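# Pin cable end under finger while lifting reel

## Task

Close one gripper on the reel so that one of its fingers traps the cable close to one of the cable's ends. Declare completion only while that single grip keeps the reel steady and well above the table, the other arm is away from both reel and cable with nothing in its gripper, and that other arm touches the holding arm lightly or not at all.

## Robot and tools

Robot: two arms, left_arm and right_arm, each ending in a parallel gripper. left_arm is mounted on the +y side. The names are labels only and do not match the left or right side of any picture. Loose objects may occasionally get a short push from outside. Nothing may leave the table, and the arms must not collide with or shove each other hard.

Scene frame: origin on the table surface midway between the arms, +x out over the table, +z up. Results print each gripper's end_effector_position (metres) and end_effector_quat_wxyz in this frame. The printed position can be wrong, more so at long reach. end_effector_position is the spot between the finger pads, roughly 1 cm short of the tips.

Gripper axes: fingers extend along the gripper's own +z; they open and close along its y axis. All motion offsets are expressed in these gripper axes, not in the scene frame.

The 14-number row (used by execute_actions rows and by move target): dx, dy, dz, rx, ry, rz, opening for left_arm, then the same seven for right_arm. Always give all 14, each a plain number from -1 to 1, even when one arm stays still. dx, dy, dz, rx, ry, rz are an offset, not a pose: the gripper's goal relative to its pose in the most recent result that shows it (before any result in the scene shows it, and for the second or later call within one reply, relative to where it is when the action begins). 1.0 equals 0.6 m of translation or 180 degrees of rotation; rx, ry, rz form a single rotation vector. opening is absolute: +1 fully open (0.094 m), -1 closed.

execute_actions, argument actions (a list holding at most one item), optional pictures (boolean, images included unless false):
- {"actions": []} only reports the state.
- {"actions": [{"rows": [...], "steps": n}]}: 1 to 15 rows, n up to 15 (default 15), each step 1/30 s. Each row is used for one step; the final row repeats to fill the remaining steps. Every row is counted from the same base pose, not from the row before it.
- {"actions": [{"steps": n}]} with no rows is a wait of up to 300 steps, counted from the previous result, so time spent replying is included.
A refused call sends nothing.

move: target is one 14-number row as above; speed is optional, 0.002 to 0.5 m/s (default 0.25), with turning capped at twice that value in rad/s. Each gripper travels in a straight line toward its goal, both finishing together, lasting 0.5 to 10 s (cut short at 10 s). Rotation takes the shorter direction. Paths ignore obstacles and the other arm. Grippers lag, drift, and may exceed the speed, especially with a nearly straight arm. Openings are applied when the move begins. Faster moves hit harder, and aiming beyond a contact pushes harder. The result adds a move: line with the ending (done, off_target, moving, held, fault) and the limits that acted, plus each gripper's distance from its goal. If only one arm is named, the other finished at rest. held means a check blocked that arm's final step; limits=paced means the commanded pose got clipped; limits=held means steps were blocked en route, after which the arm can jump faster than speed.

wait: seconds, 0 to 10. Lets the simulation run without new commands.

zoom_image: camera (cam_high, cam_low, cam_left_wrist, cam_right_wrist) and region [x0, y0, x1, y1] in pixels, top-left origin, at most 504 by 504; all images are 504x504.

finished_scene: scene, the number of the current scene. Irreversible; the goal must hold at that moment and afterwards. Replying with no tool call also ends things.

Controller behaviour: each step the commanded pose is limited to 70 mm and 16 degrees from the measured pose, then damped inverse kinematics drives the joints, favouring position over orientation. After an action, the arm only continues to its last clipped pose, so far goals may need several actions; check the printed pose. A Hand target line shows where each gripper is currently being driven. Arms tend to finish a centimetre or more low, and repeating zero offsets lets them sag further. To hold an arm in place, send the correction back to its desired pose in your first call of a reply and zeros afterwards, raising the aim while it stays low. Zero offsets are not a pause. An arm blocked by an object usually keeps pushing until a new command arrives. Joint limits (rad): waist -2.880 to 2.880, shoulder 0.000 to 3.142, elbow 0.000 to 3.019, wrist pitch -1.693 to 1.571, wrist yaw -1.571 to 1.571, wrist roll -2.094 to 2.094; elbows stop just before straight.

Gripping: grip_measured is the finger gap on the command scale (the last Joint positions value is the gap in metres); each gripper may read off by up to about 1 mm. To hold something, command about 0.03 below grip_measured for a firm hold, less for a gentle one. Pad force tops out around 50 to 62 N, weaker on very thin parts (under about 2 mm), with a brief higher spike at first contact.

Other result lines: pose unreachable means the clearance check altered or blocked the named arm's command; HELD marks steps where the row was not fully sent; MOTOR HOT appears from 85 °C, and at 100 °C an OVER-TEMPERATURE FAULT drops that arm. A FAULT line can cut short waits or moves. Holding loads heats motors, even while you are composing a reply, since the simulation keeps running then. Avoid drops, slips, slams, hard hits and heavy pushes, and prefer smooth, economical motion.

Each tool is called as name(argument=value, ...), one argument or row to a line, values as JSON.

## Session

execute_actions(
  actions=[],
)

Scene clock: 0.00 s of 4800.00 s.
left_arm: end_effector_position=(+0.3321, +0.2147, +0.3427) grip_measured=+1.000 end_effector_quat_wxyz=(+0.216, -0.450, +0.863, +0.080) | right_arm: end_effector_position=(+0.2592, -0.3493, +0.0939) grip_measured=+1.000 end_effector_quat_wxyz=(+0.029, -0.127, +0.986, -0.100)
Joint positions: left_arm=[-0.265  1.006  1.223 -1.61  -0.432 -1.291  0.094] | right_arm=[ 0.239  1.118  0.672 -1.072  0.203 -0.099  0.094]
Joint velocities: left_arm=[ 0.005 -0.005  0.017 -0.002 -0.007 -0.037  0.   ] | right_arm=[ 0.005 -0.005  0.002  0.002  0.022  0.022  0.   ]
Motor temperatures (°C, as the motors report them): left_arm=[23 28 42 27 23 26] | right_arm=[24 27 41 26 25 25]
Hand target (left_arm): +0.336, +0.213, +0.352; +0.224, -0.452, +0.860, +0.071
Hand target (right_arm): +0.268, -0.348, +0.101; +0.039, -0.126, +0.986, -0.100

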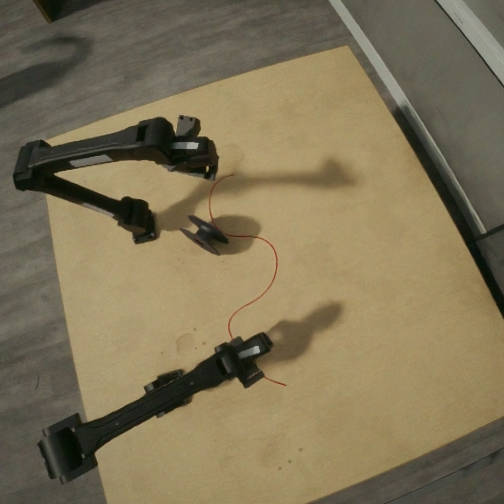

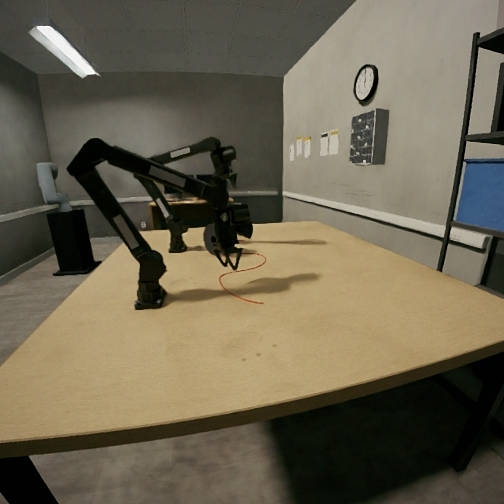

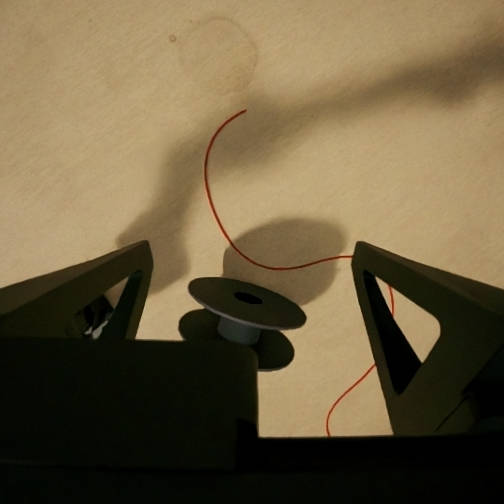

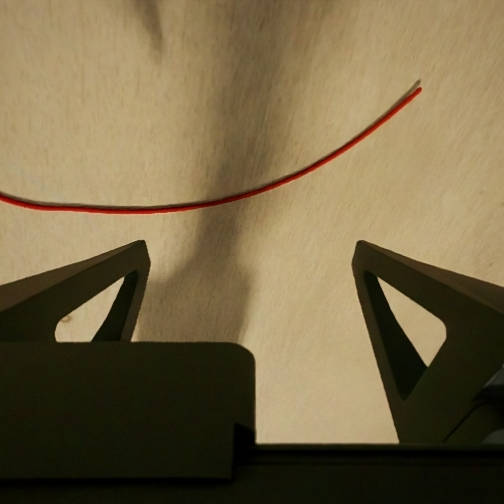

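move(
  target=[0.257,0.133,0.112,0.284,-0.041,0.459,1, -0.163,-0.19,0.069,-0.066,0,0.28,-0.4],
  speed=0.25,
)

Scene clock: 50.53 s of 4800.00 s.
left_arm: end_effector_position=(+0.2144, +0.1669, +0.2113) grip_measured=+1.000 end_effector_quat_wxyz=(+0.320, +0.340, +0.875, -0.127) | right_arm: end_effector_position=(+0.3604, -0.4294, +0.0729) grip_measured=-0.398 end_effector_quat_wxyz=(+0.030, +0.294, +0.955, +0.024)
Joint positions: left_arm=[ 0.005  0.326  0.557 -1.208  0.402  0.519  0.094] | right_arm=[-0.125  1.442  0.901 -0.964 -0.041  0.397  0.028]
Joint velocities: left_arm=[-0.005 -0.015 -0.007 -0.022 -0.095 -0.037  0.   ] | right_arm=[-0.005 -0.005  0.002 -0.007  0.007 -0.037 -0.001]
Motor temperatures (°C, as the motors report them): left_arm=[23 28 50 27 24 26] | right_arm=[24 28 48 26 25 25]
Hand target (left_arm): +0.212, +0.168, +0.207; +0.316, +0.340, +0.876, -0.128
Hand target (right_arm): +0.385, -0.436, +0.084; +0.055, +0.302, +0.951, +0.028
Off the commanded pose (left_arm): 0.005 m, 1 deg.
Off the commanded pose (right_arm): 0.028 m, 3 deg.
After step 180, 40.47 s passed at rest.
move: off_target (right_arm)

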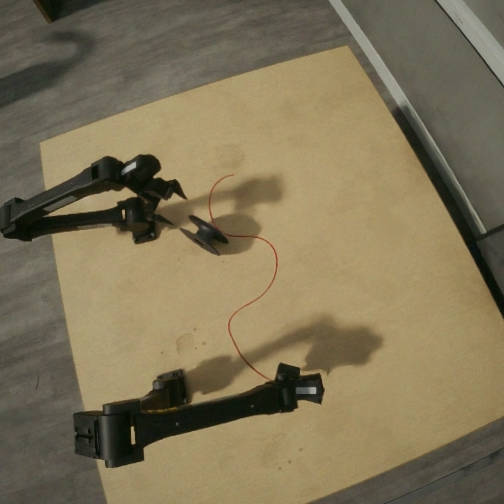

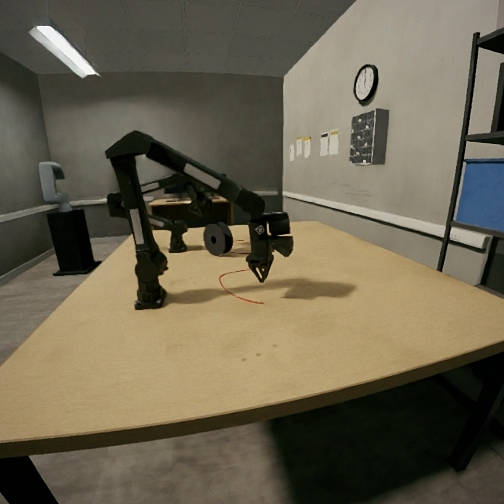

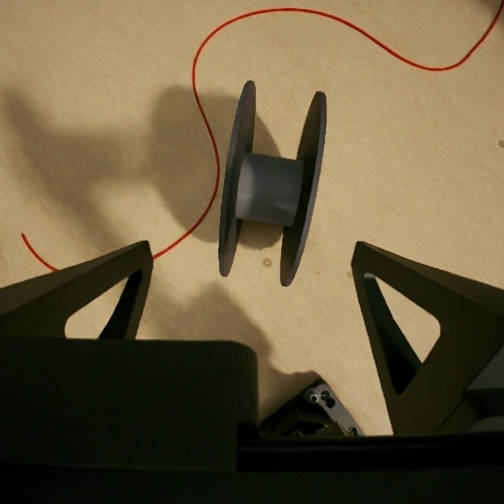

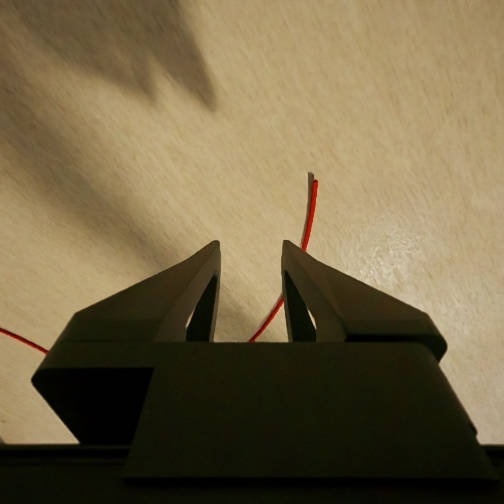

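move(
  target=[-0.112,-0.033,0.138,0,0,0,1, -0.02,-0.077,0.07,0,0,0.05,-0.4],
  speed=0.15,
)

Scene clock: 76.63 s of 4800.00 s.
left_arm: end_effector_position=(+0.2751, +0.0845, +0.1874) grip_measured=+1.000 end_effector_quat_wxyz=(+0.311, +0.344, +0.878, -0.121) | right_arm: end_effector_position=(+0.3485, -0.4716, +0.0366) grip_measured=-0.398 end_effector_quat_wxyz=(+0.030, +0.360, +0.932, +0.026)
Joint positions: left_arm=[-0.428  0.644  0.557 -0.816  0.136  0.171  0.094] | right_arm=[-0.243  1.501  0.851 -0.859 -0.048  0.42   0.028]
Joint velocities: left_arm=[ 0.005 -0.005 -0.002 -0.017 -0.007  0.037  0.   ] | right_arm=[ 0.005 -0.015 -0.017 -0.007  0.022 -0.066 -0.   ]
Motor temperatures (°C, as the motors report them): left_arm=[23 27 48 27 24 26] | right_arm=[24 28 50 26 25 25]
Hand target (left_arm): +0.278, +0.082, +0.193; +0.321, +0.341, +0.875, -0.123
Hand target (right_arm): +0.348, -0.472, +0.029; +0.028, +0.368, +0.929, +0.028
Off the commanded pose (left_arm): 0.006 m, 1 deg.
Off the commanded pose (right_arm): 0.008 m, 1 deg.
After step 180, 18.90 s passed at rest.
move: done

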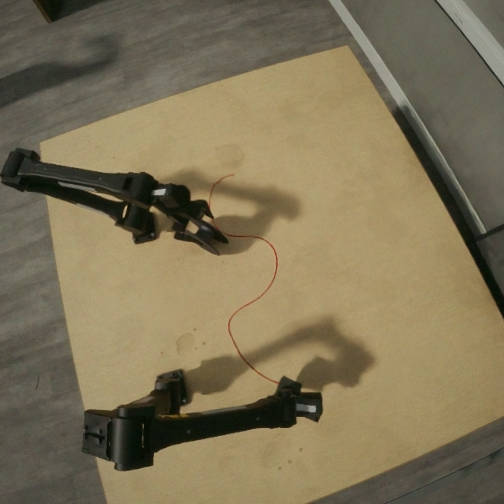

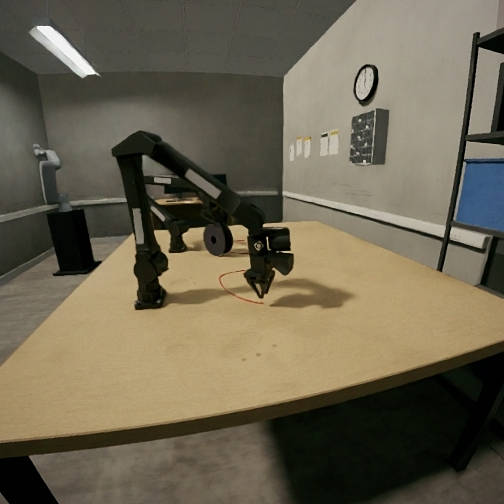

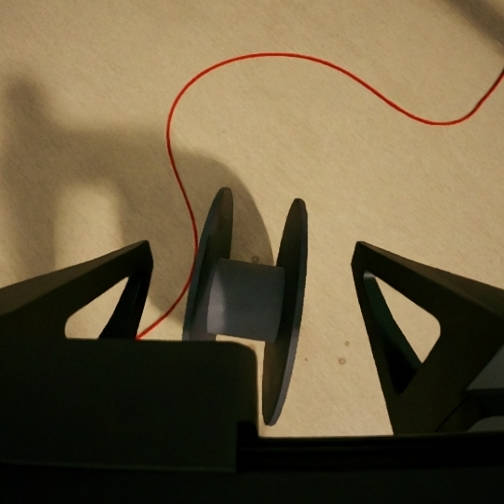

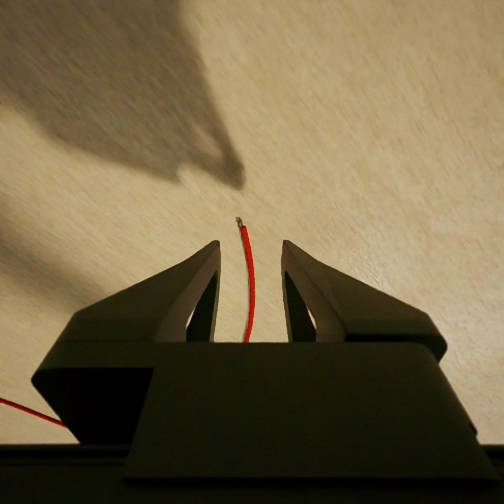

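move(
  target=[0.084,0.008,0.065,0,0,0,1, 0.02,0,0.058,0,0,0,-0.4],
  speed=0.08,
)

execute_actions(
  actions=[
    {"rows":[[0,0,0,0,0,0,0.0, 0,0,0,0,0,0,-1]],"steps":15},
  ],
)

Scene clock: 86.00 s of 4800.00 s.
left_arm: end_effector_position=(+0.2667, +0.0969, +0.1260) grip_measured=+1.000 end_effector_quat_wxyz=(+0.305, +0.344, +0.880, -0.121) | right_arm: end_effector_position=(+0.3423, -0.4658, +0.0093) grip_measured=-0.398 end_effector_quat_wxyz=(+0.031, +0.358, +0.933, +0.026)
Joint positions: left_arm=[-0.39   0.641  0.399 -0.677  0.159  0.198  0.094] | right_arm=[-0.234  1.535  0.797 -0.767 -0.048  0.425  0.028]
Joint velocities: left_arm=[ 0.005 -0.015 -0.022 -0.007  0.022 -0.095  0.   ] | right_arm=[-0.005 -0.005  0.007 -0.007 -0.007  0.022  0.   ]
Motor temperatures (°C, as the motors report them): left_arm=[23 27 49 27 24 26] | right_arm=[24 28 48 26 25 25]
Hand target (left_arm): +0.268, +0.098, +0.125; +0.310, +0.344, +0.878, -0.122
Hand target (right_arm): +0.342, -0.463, +0.002; +0.029, +0.360, +0.932, +0.025
Off the commanded pose (left_arm): 0.002 m, 1 deg.
Off the commanded pose (right_arm): 0.008 m, 0 deg.
After step 180, 2.27 s passed at rest.
move: done

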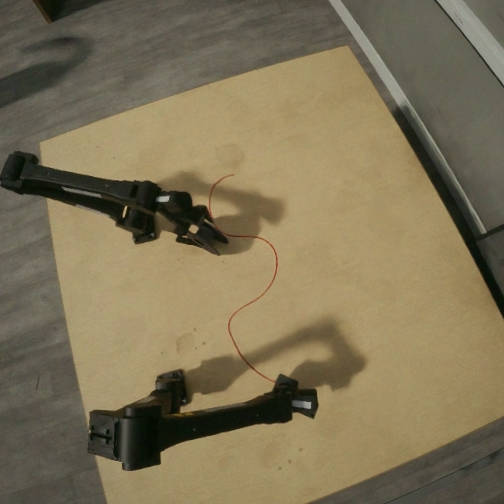

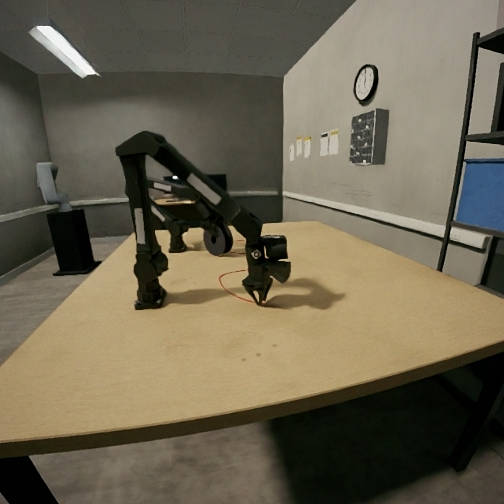

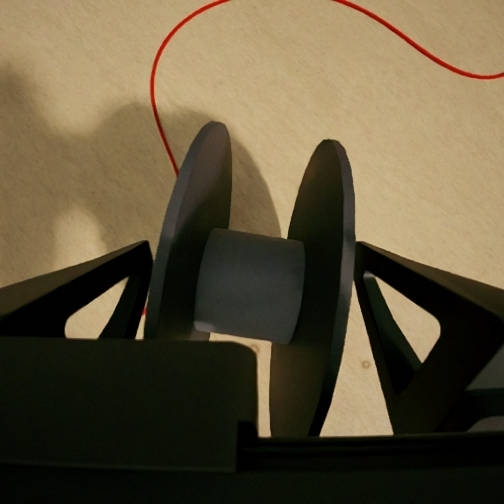

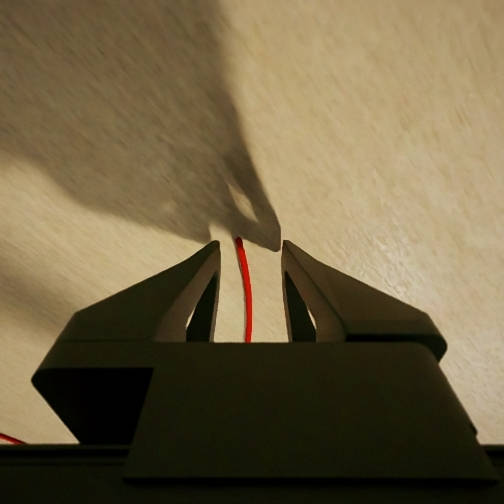

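Scene clock: 86.50 s of 4800.00 s.
left_arm: end_effector_position=(+0.2666, +0.0968, +0.1260) grip_measured=+0.227 end_effector_quat_wxyz=(+0.304, +0.344, +0.880, -0.122) | right_arm: end_effector_position=(+0.3423, -0.4658, +0.0093) grip_measured=-0.990 end_effector_quat_wxyz=(+0.031, +0.358, +0.933, +0.026)
Joint positions: left_arm=[-0.39   0.641  0.399 -0.678  0.16   0.198  0.058] | right_arm=[-0.234  1.535  0.797 -0.767 -0.048  0.425  0.   ]
Joint velocities: left_arm=[ 0.015  0.005 -0.002 -0.002 -0.081 -0.037 -0.   ] | right_arm=[-0.005 -0.015 -0.007 -0.002 -0.11   0.007  0.001]
Motor temperatures (°C, as the motors report them): left_arm=[23 27 49 27 24 26] | right_arm=[24 28 48 26 25 25]
Hand target (left_arm): +0.267, +0.097, +0.126; +0.305, +0.344, +0.880, -0.121
Hand target (right_arm): +0.342, -0.466, +0.009; +0.031, +0.358, +0.933, +0.026
Off the commanded pose (left_arm): 0.000 m, 0 deg.
Off the commanded pose (right_arm): 0.000 m, 0 deg.
Steps of this call (steps 1 to 15: all 15 steps of this action). Readings (end_effector_position):
1: left_arm (+0.2667, +0.0969, +0.1260) | right_arm (+0.3423, -0.4658, +0.0093)
2: left_arm (+0.2667, +0.0969, +0.1260) | right_arm (+0.3423, -0.4658, +0.0093)
4: left_arm (+0.2666, +0.0968, +0.1260) | right_arm (+0.3423, -0.4658, +0.0093)
8: left_arm (+0.2666, +0.0968, +0.1260) | right_arm (+0.3423, -0.4658, +0.0093)
15: the state above

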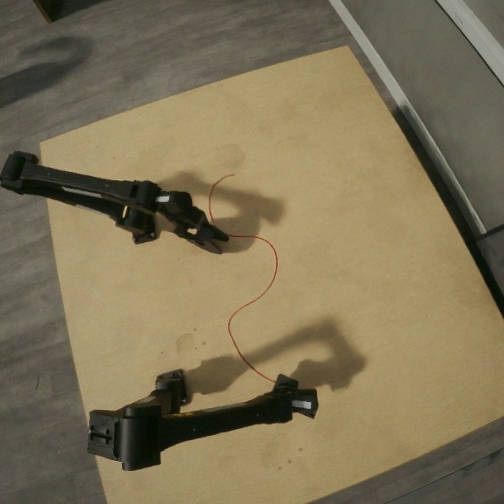

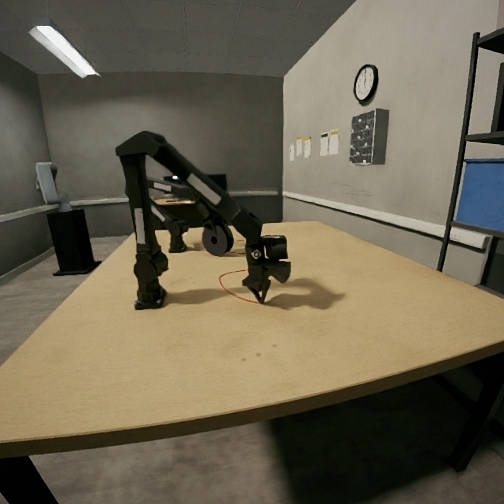

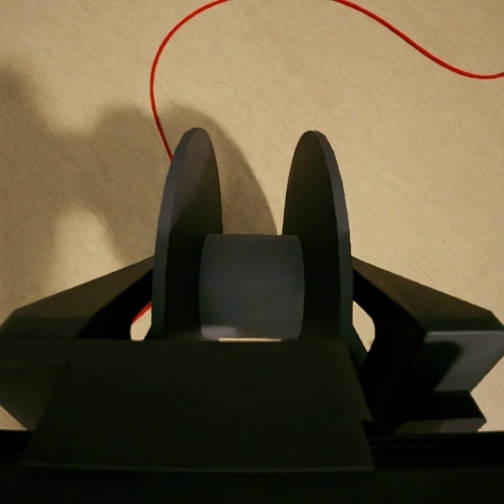

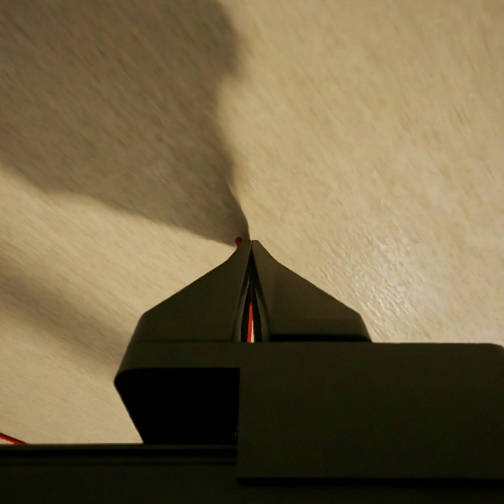

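move(
  target=[0,0,0,0,0,0,0.0, 0.008,0,0.025,0,0,0,-0.4],
  speed=0.03,
)

execute_actions(
  actions=[
    {"rows":[[0,0,0,0,0,0,0.0, 0,0,0,0,0,0,-1]],"steps":15},
  ],
)

Scene clock: 100.53 s of 4800.00 s.
left_arm: end_effector_position=(+0.2666, +0.0968, +0.1260) grip_measured=+0.227 end_effector_quat_wxyz=(+0.304, +0.344, +0.880, -0.122) | right_arm: end_effector_position=(+0.3414, -0.4655, +0.0046) grip_measured=-0.402 end_effector_quat_wxyz=(+0.036, +0.357, +0.933, +0.026)
Joint positions: left_arm=[-0.39   0.641  0.399 -0.678  0.16   0.198  0.058] | right_arm=[-0.234  1.538  0.783 -0.74  -0.048  0.425  0.028]
Joint velocities: left_arm=[ 0.015 -0.024  0.007  0.002 -0.007 -0.022 -0.002] | right_arm=[-0.015 -0.005 -0.017 -0.002  0.037 -0.022 -0.   ]
Motor temperatures (°C, as the motors report them): left_arm=[23 27 49 27 24 26] | right_arm=[24 29 46 26 25 25]
Hand target (left_arm): +0.267, +0.097, +0.126; +0.304, +0.344, +0.880, -0.122
Hand target (right_arm): +0.340, -0.462, -0.005; +0.031, +0.358, +0.933, +0.026
Off the commanded pose (left_arm): 0.000 m, 0 deg.
Off the commanded pose (right_arm): 0.011 m, 1 deg.
After step 180, 7.27 s passed at rest.
move: off_target (right_arm)

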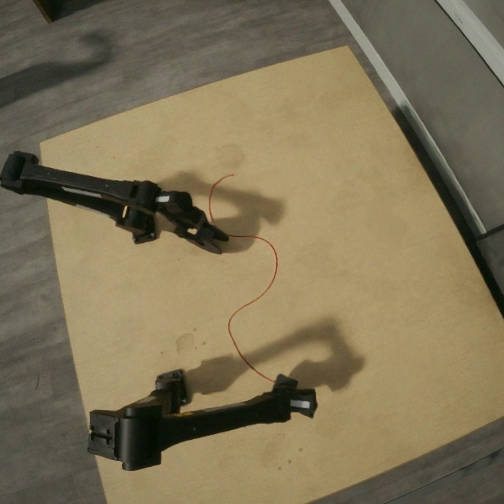

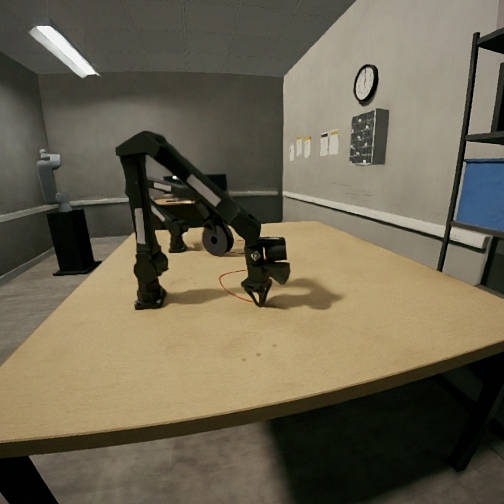

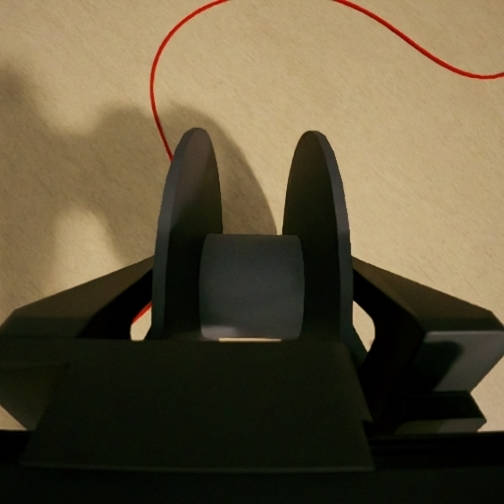

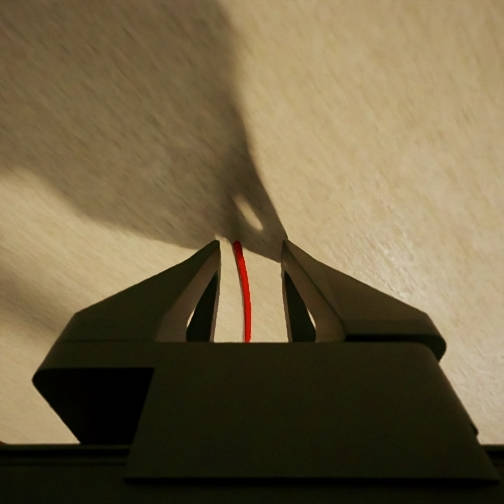

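Scene clock: 101.03 s of 4800.00 s.
left_arm: end_effector_position=(+0.2666, +0.0968, +0.1260) grip_measured=+0.227 end_effector_quat_wxyz=(+0.304, +0.344, +0.880, -0.122) | right_arm: end_effector_position=(+0.3414, -0.4655, +0.0046) grip_measured=-0.973 end_effector_quat_wxyz=(+0.036, +0.357, +0.933, +0.026)
Joint positions: left_arm=[-0.39   0.641  0.399 -0.678  0.16   0.198  0.058] | right_arm=[-0.234  1.538  0.783 -0.74  -0.048  0.425  0.001]
Joint velocities: left_arm=[-0.005 -0.005  0.002  0.007 -0.022 -0.037 -0.   ] | right_arm=[-0.005 -0.005 -0.017 -0.002 -0.022 -0.007  0.   ]
Motor temperatures (°C, as the motors report them): left_arm=[23 27 49 27 24 26] | right_arm=[24 29 46 26 25 25]
Hand target (left_arm): +0.267, +0.097, +0.126; +0.304, +0.344, +0.880, -0.122
Hand target (right_arm): +0.341, -0.465, +0.005; +0.036, +0.357, +0.933, +0.026
Off the commanded pose (left_arm): 0.000 m, 0 deg.
Off the commanded pose (right_arm): 0.000 m, 0 deg.
Steps of this call (steps 1 to 15: all 15 steps of this action). Readings (end_effector_position):
1: left_arm (+0.2666, +0.0968, +0.1260) | right_arm (+0.3414, -0.4655, +0.0046)
2: left_arm (+0.2666, +0.0968, +0.1260) | right_arm (+0.3414, -0.4655, +0.0046)
4: left_arm (+0.2666, +0.0968, +0.1260) | right_arm (+0.3414, -0.4655, +0.0046)
8: left_arm (+0.2666, +0.0968, +0.1260) | right_arm (+0.3414, -0.4655, +0.0046)
15: the state above

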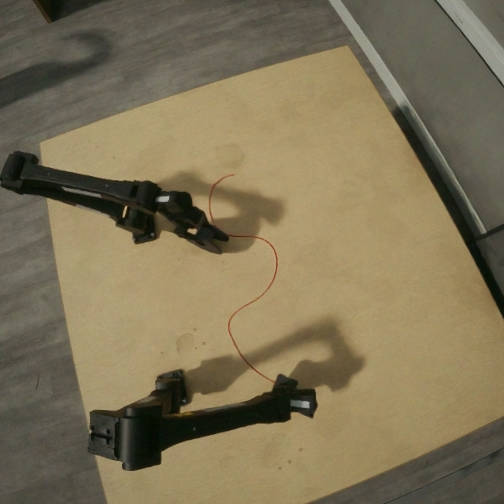

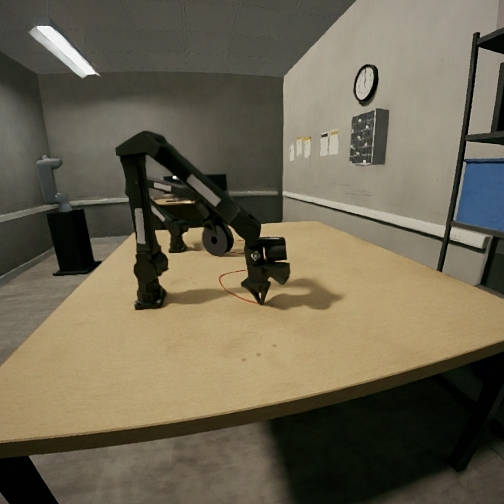

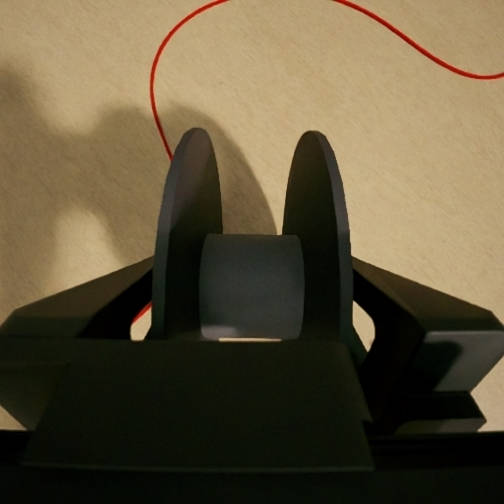

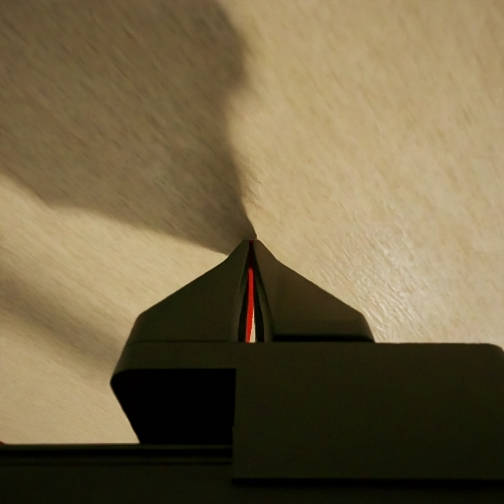

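move(
  target=[-0.095,-0.077,0.012,0,-0.05,0,0.0, 0.474,0.457,-0.32,0,0,0,-1],
  speed=0.2,
)

Scene clock: 129.97 s of 4800.00 s.
left_arm: end_effector_position=(+0.2629, +0.0402, +0.1369) grip_measured=+0.227 end_effector_quat_wxyz=(+0.350, +0.338, +0.863, -0.137) | right_arm: end_effector_position=(+0.2828, -0.0891, +0.1819) grip_measured=-0.973 end_effector_quat_wxyz=(+0.042, +0.347, +0.937, +0.005)
Joint positions: left_arm=[-0.647  0.696  0.399 -0.503 -0.001 -0.001  0.058] | right_arm=[ 0.84   1.391  1.158 -1.293  0.071  1.473  0.001]
Joint velocities: left_arm=[-0.005  0.005  0.002 -0.007  0.037 -0.095 -0.001] | right_arm=[-0.005 -0.005 -0.002  0.002 -0.037 -0.007  0.001]
Motor temperatures (°C, as the motors report them): left_arm=[23 27 49 27 24 26] | right_arm=[24 29 45 26 25 25]
Hand target (left_arm): +0.271, +0.031, +0.156; +0.373, +0.334, +0.853, -0.147
Hand target (right_arm): +0.293, -0.082, +0.193; +0.046, +0.356, +0.933, +0.009
Off the commanded pose (left_arm): 0.023 m, 3 deg.
Off the commanded pose (right_arm): 0.028 m, 3 deg.
After step 180, 20.20 s passed at rest.
move: off_target (left_arm, right_arm)

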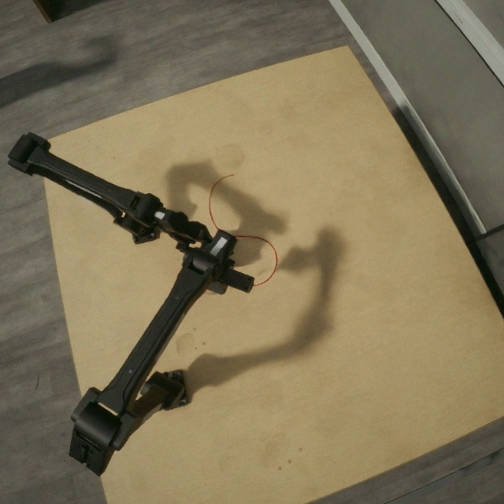

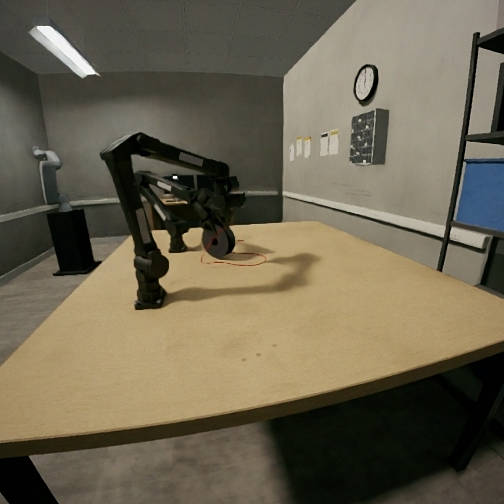

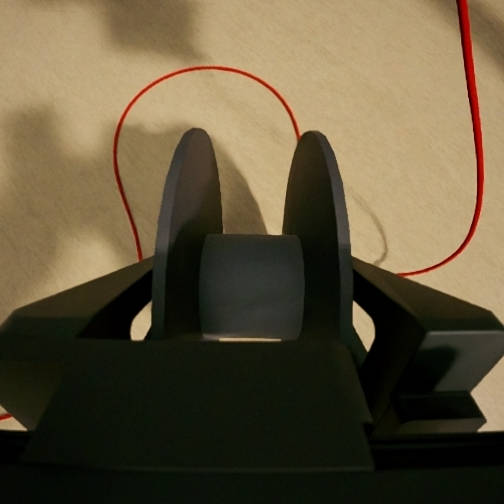

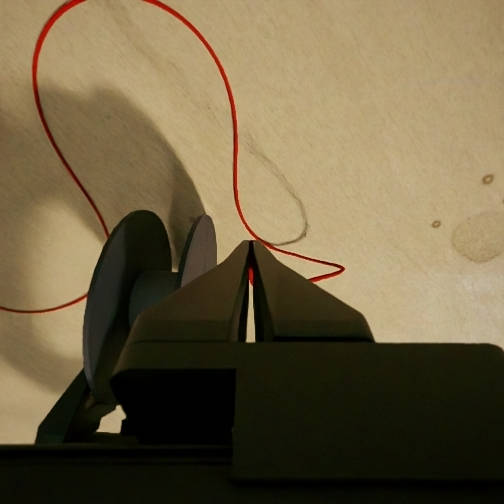

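move(
  target=[0.014,0,0.014,0,0,0,0.0, 0.033,0.075,-0.02,0,0,0.14,-1],
  speed=0.08,
)

Scene clock: 151.73 s of 4800.00 s.
left_arm: end_effector_position=(+0.2613, +0.0418, +0.1271) grip_measured=+0.227 end_effector_quat_wxyz=(+0.345, +0.339, +0.865, -0.135) | right_arm: end_effector_position=(+0.2877, -0.0551, +0.1832) grip_measured=-0.973 end_effector_quat_wxyz=(+0.037, +0.539, +0.841, +0.006)
Joint positions: left_arm=[-0.647  0.707  0.38  -0.485 -0.002 -0.002  0.058] | right_arm=[ 0.889  1.471  1.245 -1.318  0.071  1.953  0.001]
Joint velocities: left_arm=[ 0.005 -0.005 -0.007 -0.007 -0.081 -0.037  0.001] | right_arm=[-0.005  0.005  0.012 -0.002  0.007 -0.007  0.   ]
Motor temperatures (°C, as the motors report them): left_arm=[23 26 51 27 24 26] | right_arm=[24 29 50 26 25 25]
Hand target (left_arm): +0.263, +0.040, +0.125; +0.350, +0.338, +0.863, -0.137
Hand target (right_arm): +0.296, -0.043, +0.195; +0.041, +0.543, +0.839, +0.014
Off the commanded pose (left_arm): 0.003 m, 1 deg.
Off the commanded pose (right_arm): 0.019 m, 1 deg.
After step 180, 12.70 s passed at rest.
move: off_target (right_arm)

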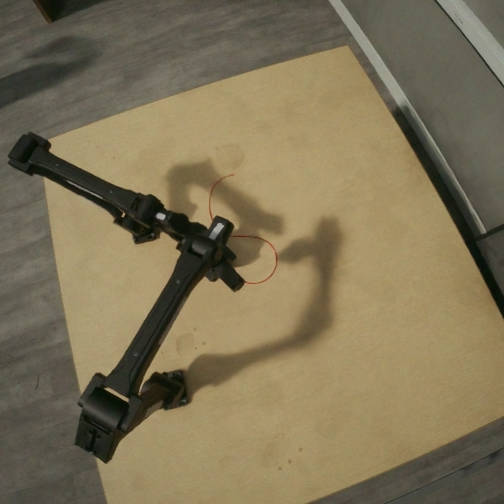

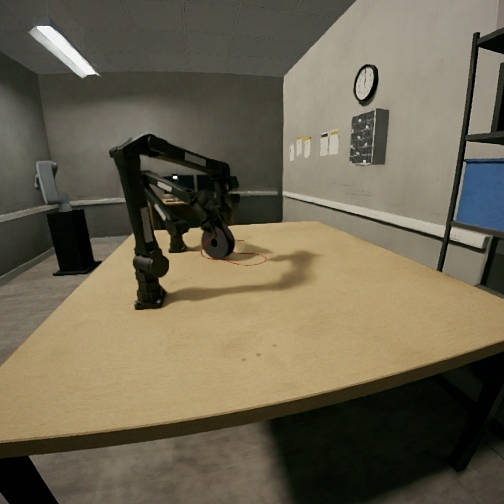

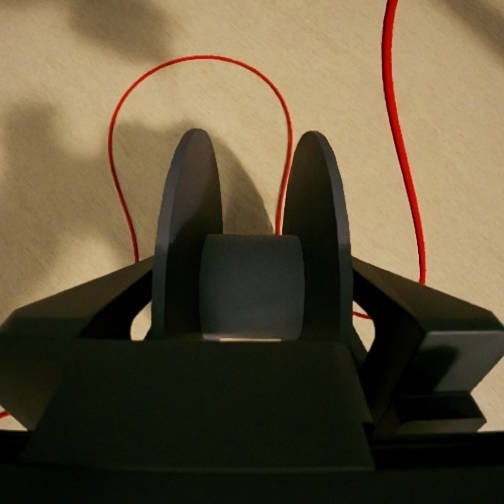

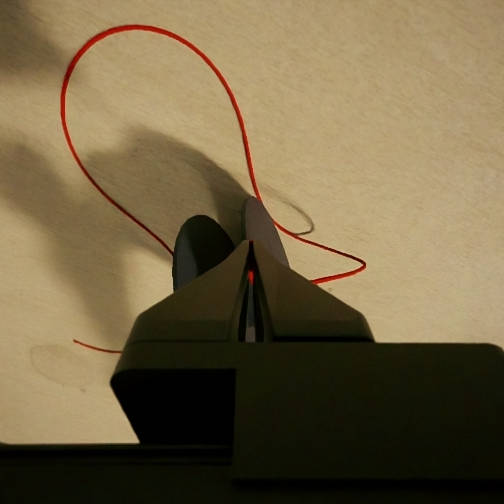

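move(
  target=[0,0,0,0,0,0,0.0, -0.049,0.102,-0.03,0,0,0,-1],
  speed=0.08,
)

Scene clock: 164.67 s of 4800.00 s.
left_arm: end_effector_position=(+0.2613, +0.0418, +0.1271) grip_measured=+0.227 end_effector_quat_wxyz=(+0.345, +0.339, +0.865, -0.135) | right_arm: end_effector_position=(+0.3426, -0.0633, +0.1968) grip_measured=-0.973 end_effector_quat_wxyz=(+0.036, +0.544, +0.838, +0.001)
Joint positions: left_arm=[-0.647  0.707  0.38  -0.485 -0.002 -0.002  0.058] | right_arm=[ 0.79   1.557  1.378 -1.37   0.069  1.865  0.001]
Joint velocities: left_arm=[ 0.005 -0.024 -0.022 -0.002  0.051 -0.051  0.001] | right_arm=[-0.005  0.005 -0.002 -0.012 -0.007  0.007  0.001]
Motor temperatures (°C, as the motors report them): left_arm=[23 26 50 27 23 26] | right_arm=[24 29 52 26 25 25]
Hand target (left_arm): +0.261, +0.042, +0.127; +0.345, +0.339, +0.865, -0.135
Hand target (right_arm): +0.353, -0.056, +0.207; +0.036, +0.540, +0.841, +0.007
Off the commanded pose (left_arm): 0.000 m, 0 deg.
Off the commanded pose (right_arm): 0.017 m, 1 deg.
After step 180, 5.73 s passed at rest.
move: off_target (right_arm)

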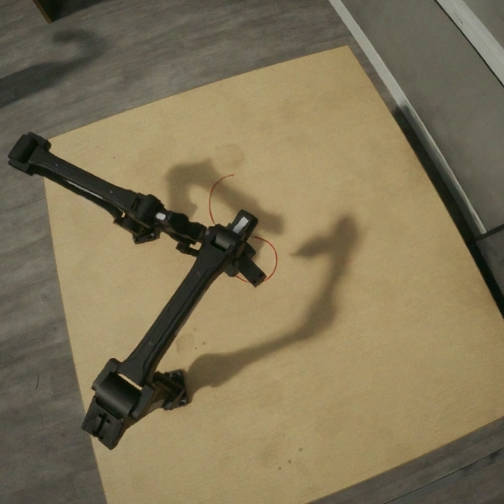

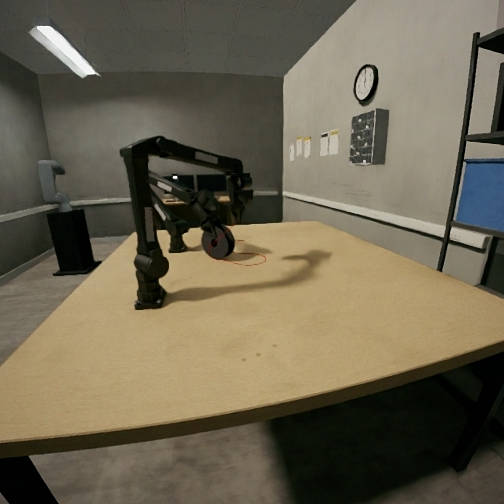

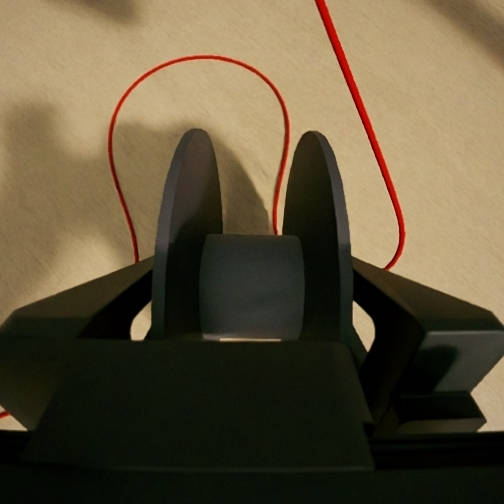

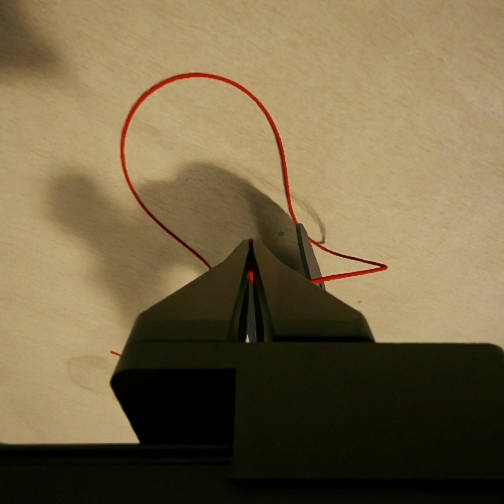

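move(
  target=[0,-0.022,0,0,0,0,1, 0,0,0,0,0,0,-1],
  speed=0.05,
)

move(
  target=[0,0,0,0,0,0,1, 0.145,-0.062,-0.02,0,0,0,-1],
  speed=0.08,
)

Scene clock: 180.50 s of 4800.00 s.
left_arm: end_effector_position=(+0.2531, +0.0334, +0.1272) grip_measured=+1.000 end_effector_quat_wxyz=(+0.346, +0.342, +0.864, -0.134) | right_arm: end_effector_position=(+0.3425, -0.0634, +0.1968) grip_measured=-0.973 end_effector_quat_wxyz=(+0.036, +0.543, +0.839, +0.001)
Joint positions: left_arm=[-0.709  0.707  0.38  -0.485 -0.044 -0.041  0.094] | right_arm=[ 0.79   1.557  1.378 -1.37   0.069  1.863  0.001]
Joint velocities: left_arm=[-0.024  0.005 -0.012  0.007 -0.022  0.022 -0.001] | right_arm=[-0.015 -0.015 -0.002 -0.007 -0.007 -0.007  0.   ]
Motor temperatures (°C, as the motors report them): left_arm=[23 26 50 27 23 26] | right_arm=[24 30 53 26 25 25]
Hand target (left_arm): +0.252, +0.032, +0.127; +0.345, +0.339, +0.865, -0.135
Hand target (right_arm): +0.343, -0.063, +0.197; +0.036, +0.544, +0.838, +0.001
Off the commanded pose (left_arm): 0.001 m, 0 deg.
Off the commanded pose (right_arm): 0.000 m, 0 deg.
After step 180, 9.10 s passed at rest.
move: done

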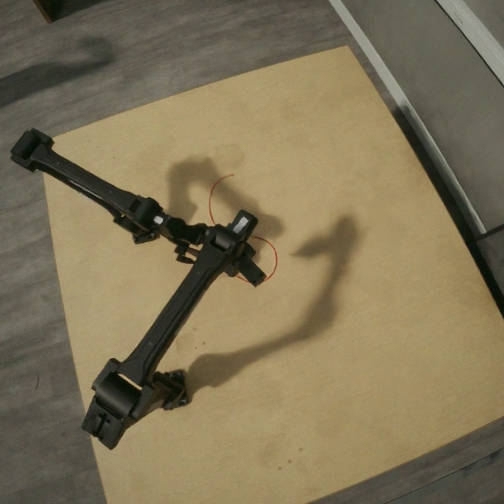

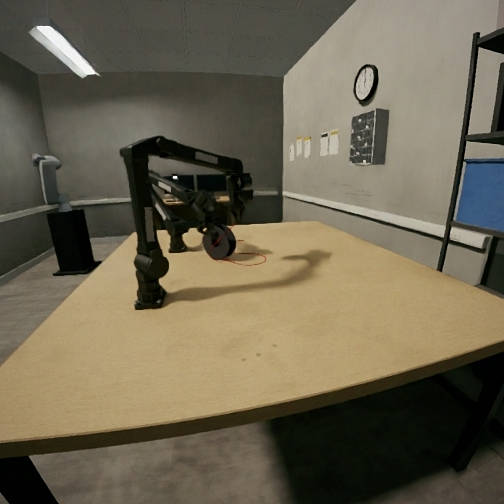

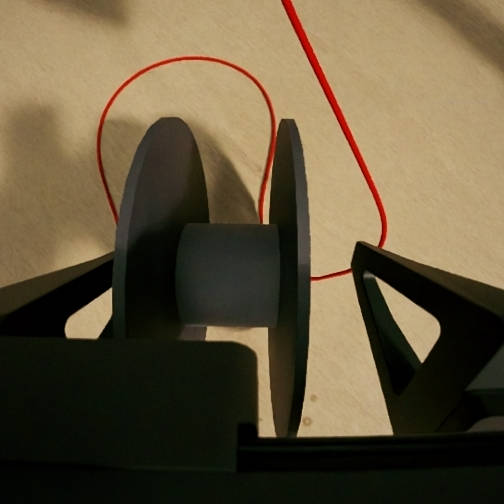

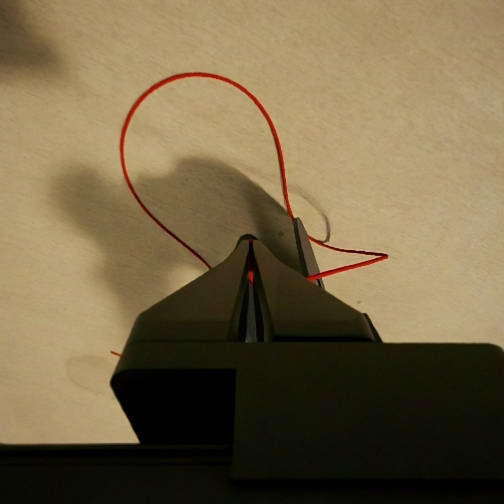

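Scene clock: 182.03 s of 4800.00 s.
left_arm: end_effector_position=(+0.2529, +0.0335, +0.1269) grip_measured=+1.000 end_effector_quat_wxyz=(+0.345, +0.341, +0.864, -0.134) | right_arm: end_effector_position=(+0.2823, -0.0067, +0.1972) grip_measured=-0.973 end_effector_quat_wxyz=(+0.043, +0.544, +0.838, +0.000)
Joint positions: left_arm=[-0.709  0.706  0.379 -0.485 -0.044 -0.041  0.094] | right_arm=[ 0.975  1.556  1.378 -1.384  0.086  2.051  0.001]
Joint velocities: left_arm=[-0.015 -0.015 -0.012 -0.002 -0.081 -0.037  0.   ] | right_arm=[ 0.015 -0.005  0.007  0.007  0.007 -0.007 -0.   ]
Motor temperatures (°C, as the motors report them): left_arm=[23 26 50 27 23 26] | right_arm=[24 30 52 26 25 25]
Hand target (left_arm): +0.253, +0.033, +0.127; +0.345, +0.341, +0.864, -0.134
Hand target (right_arm): +0.273, -0.000, +0.202; +0.040, +0.543, +0.839, +0.000
Off the commanded pose (left_arm): 0.000 m, 0 deg.
Off the commanded pose (right_arm): 0.013 m, 1 deg.
move: off_target (right_arm)

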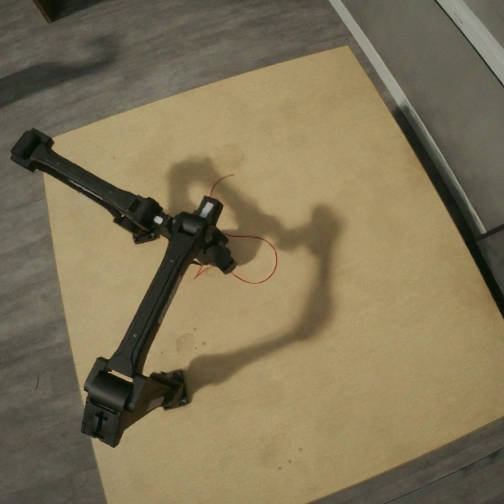

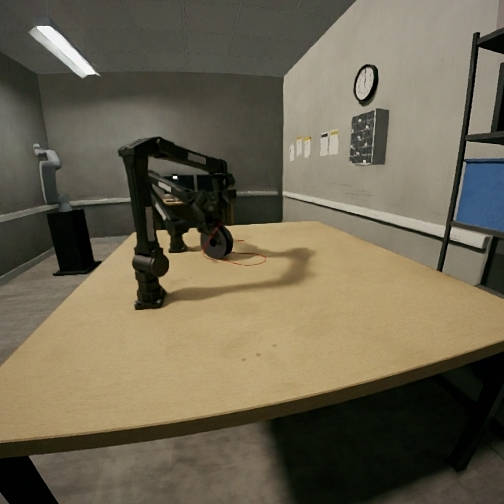

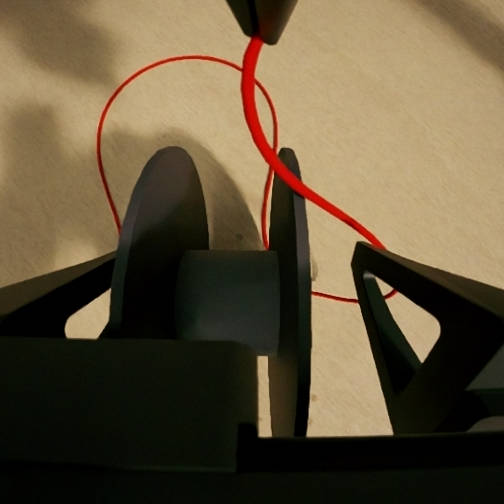

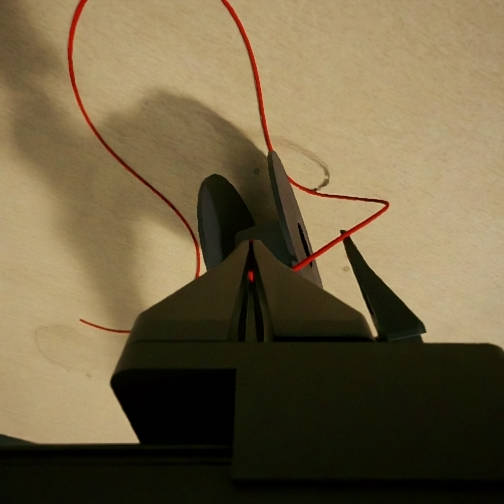

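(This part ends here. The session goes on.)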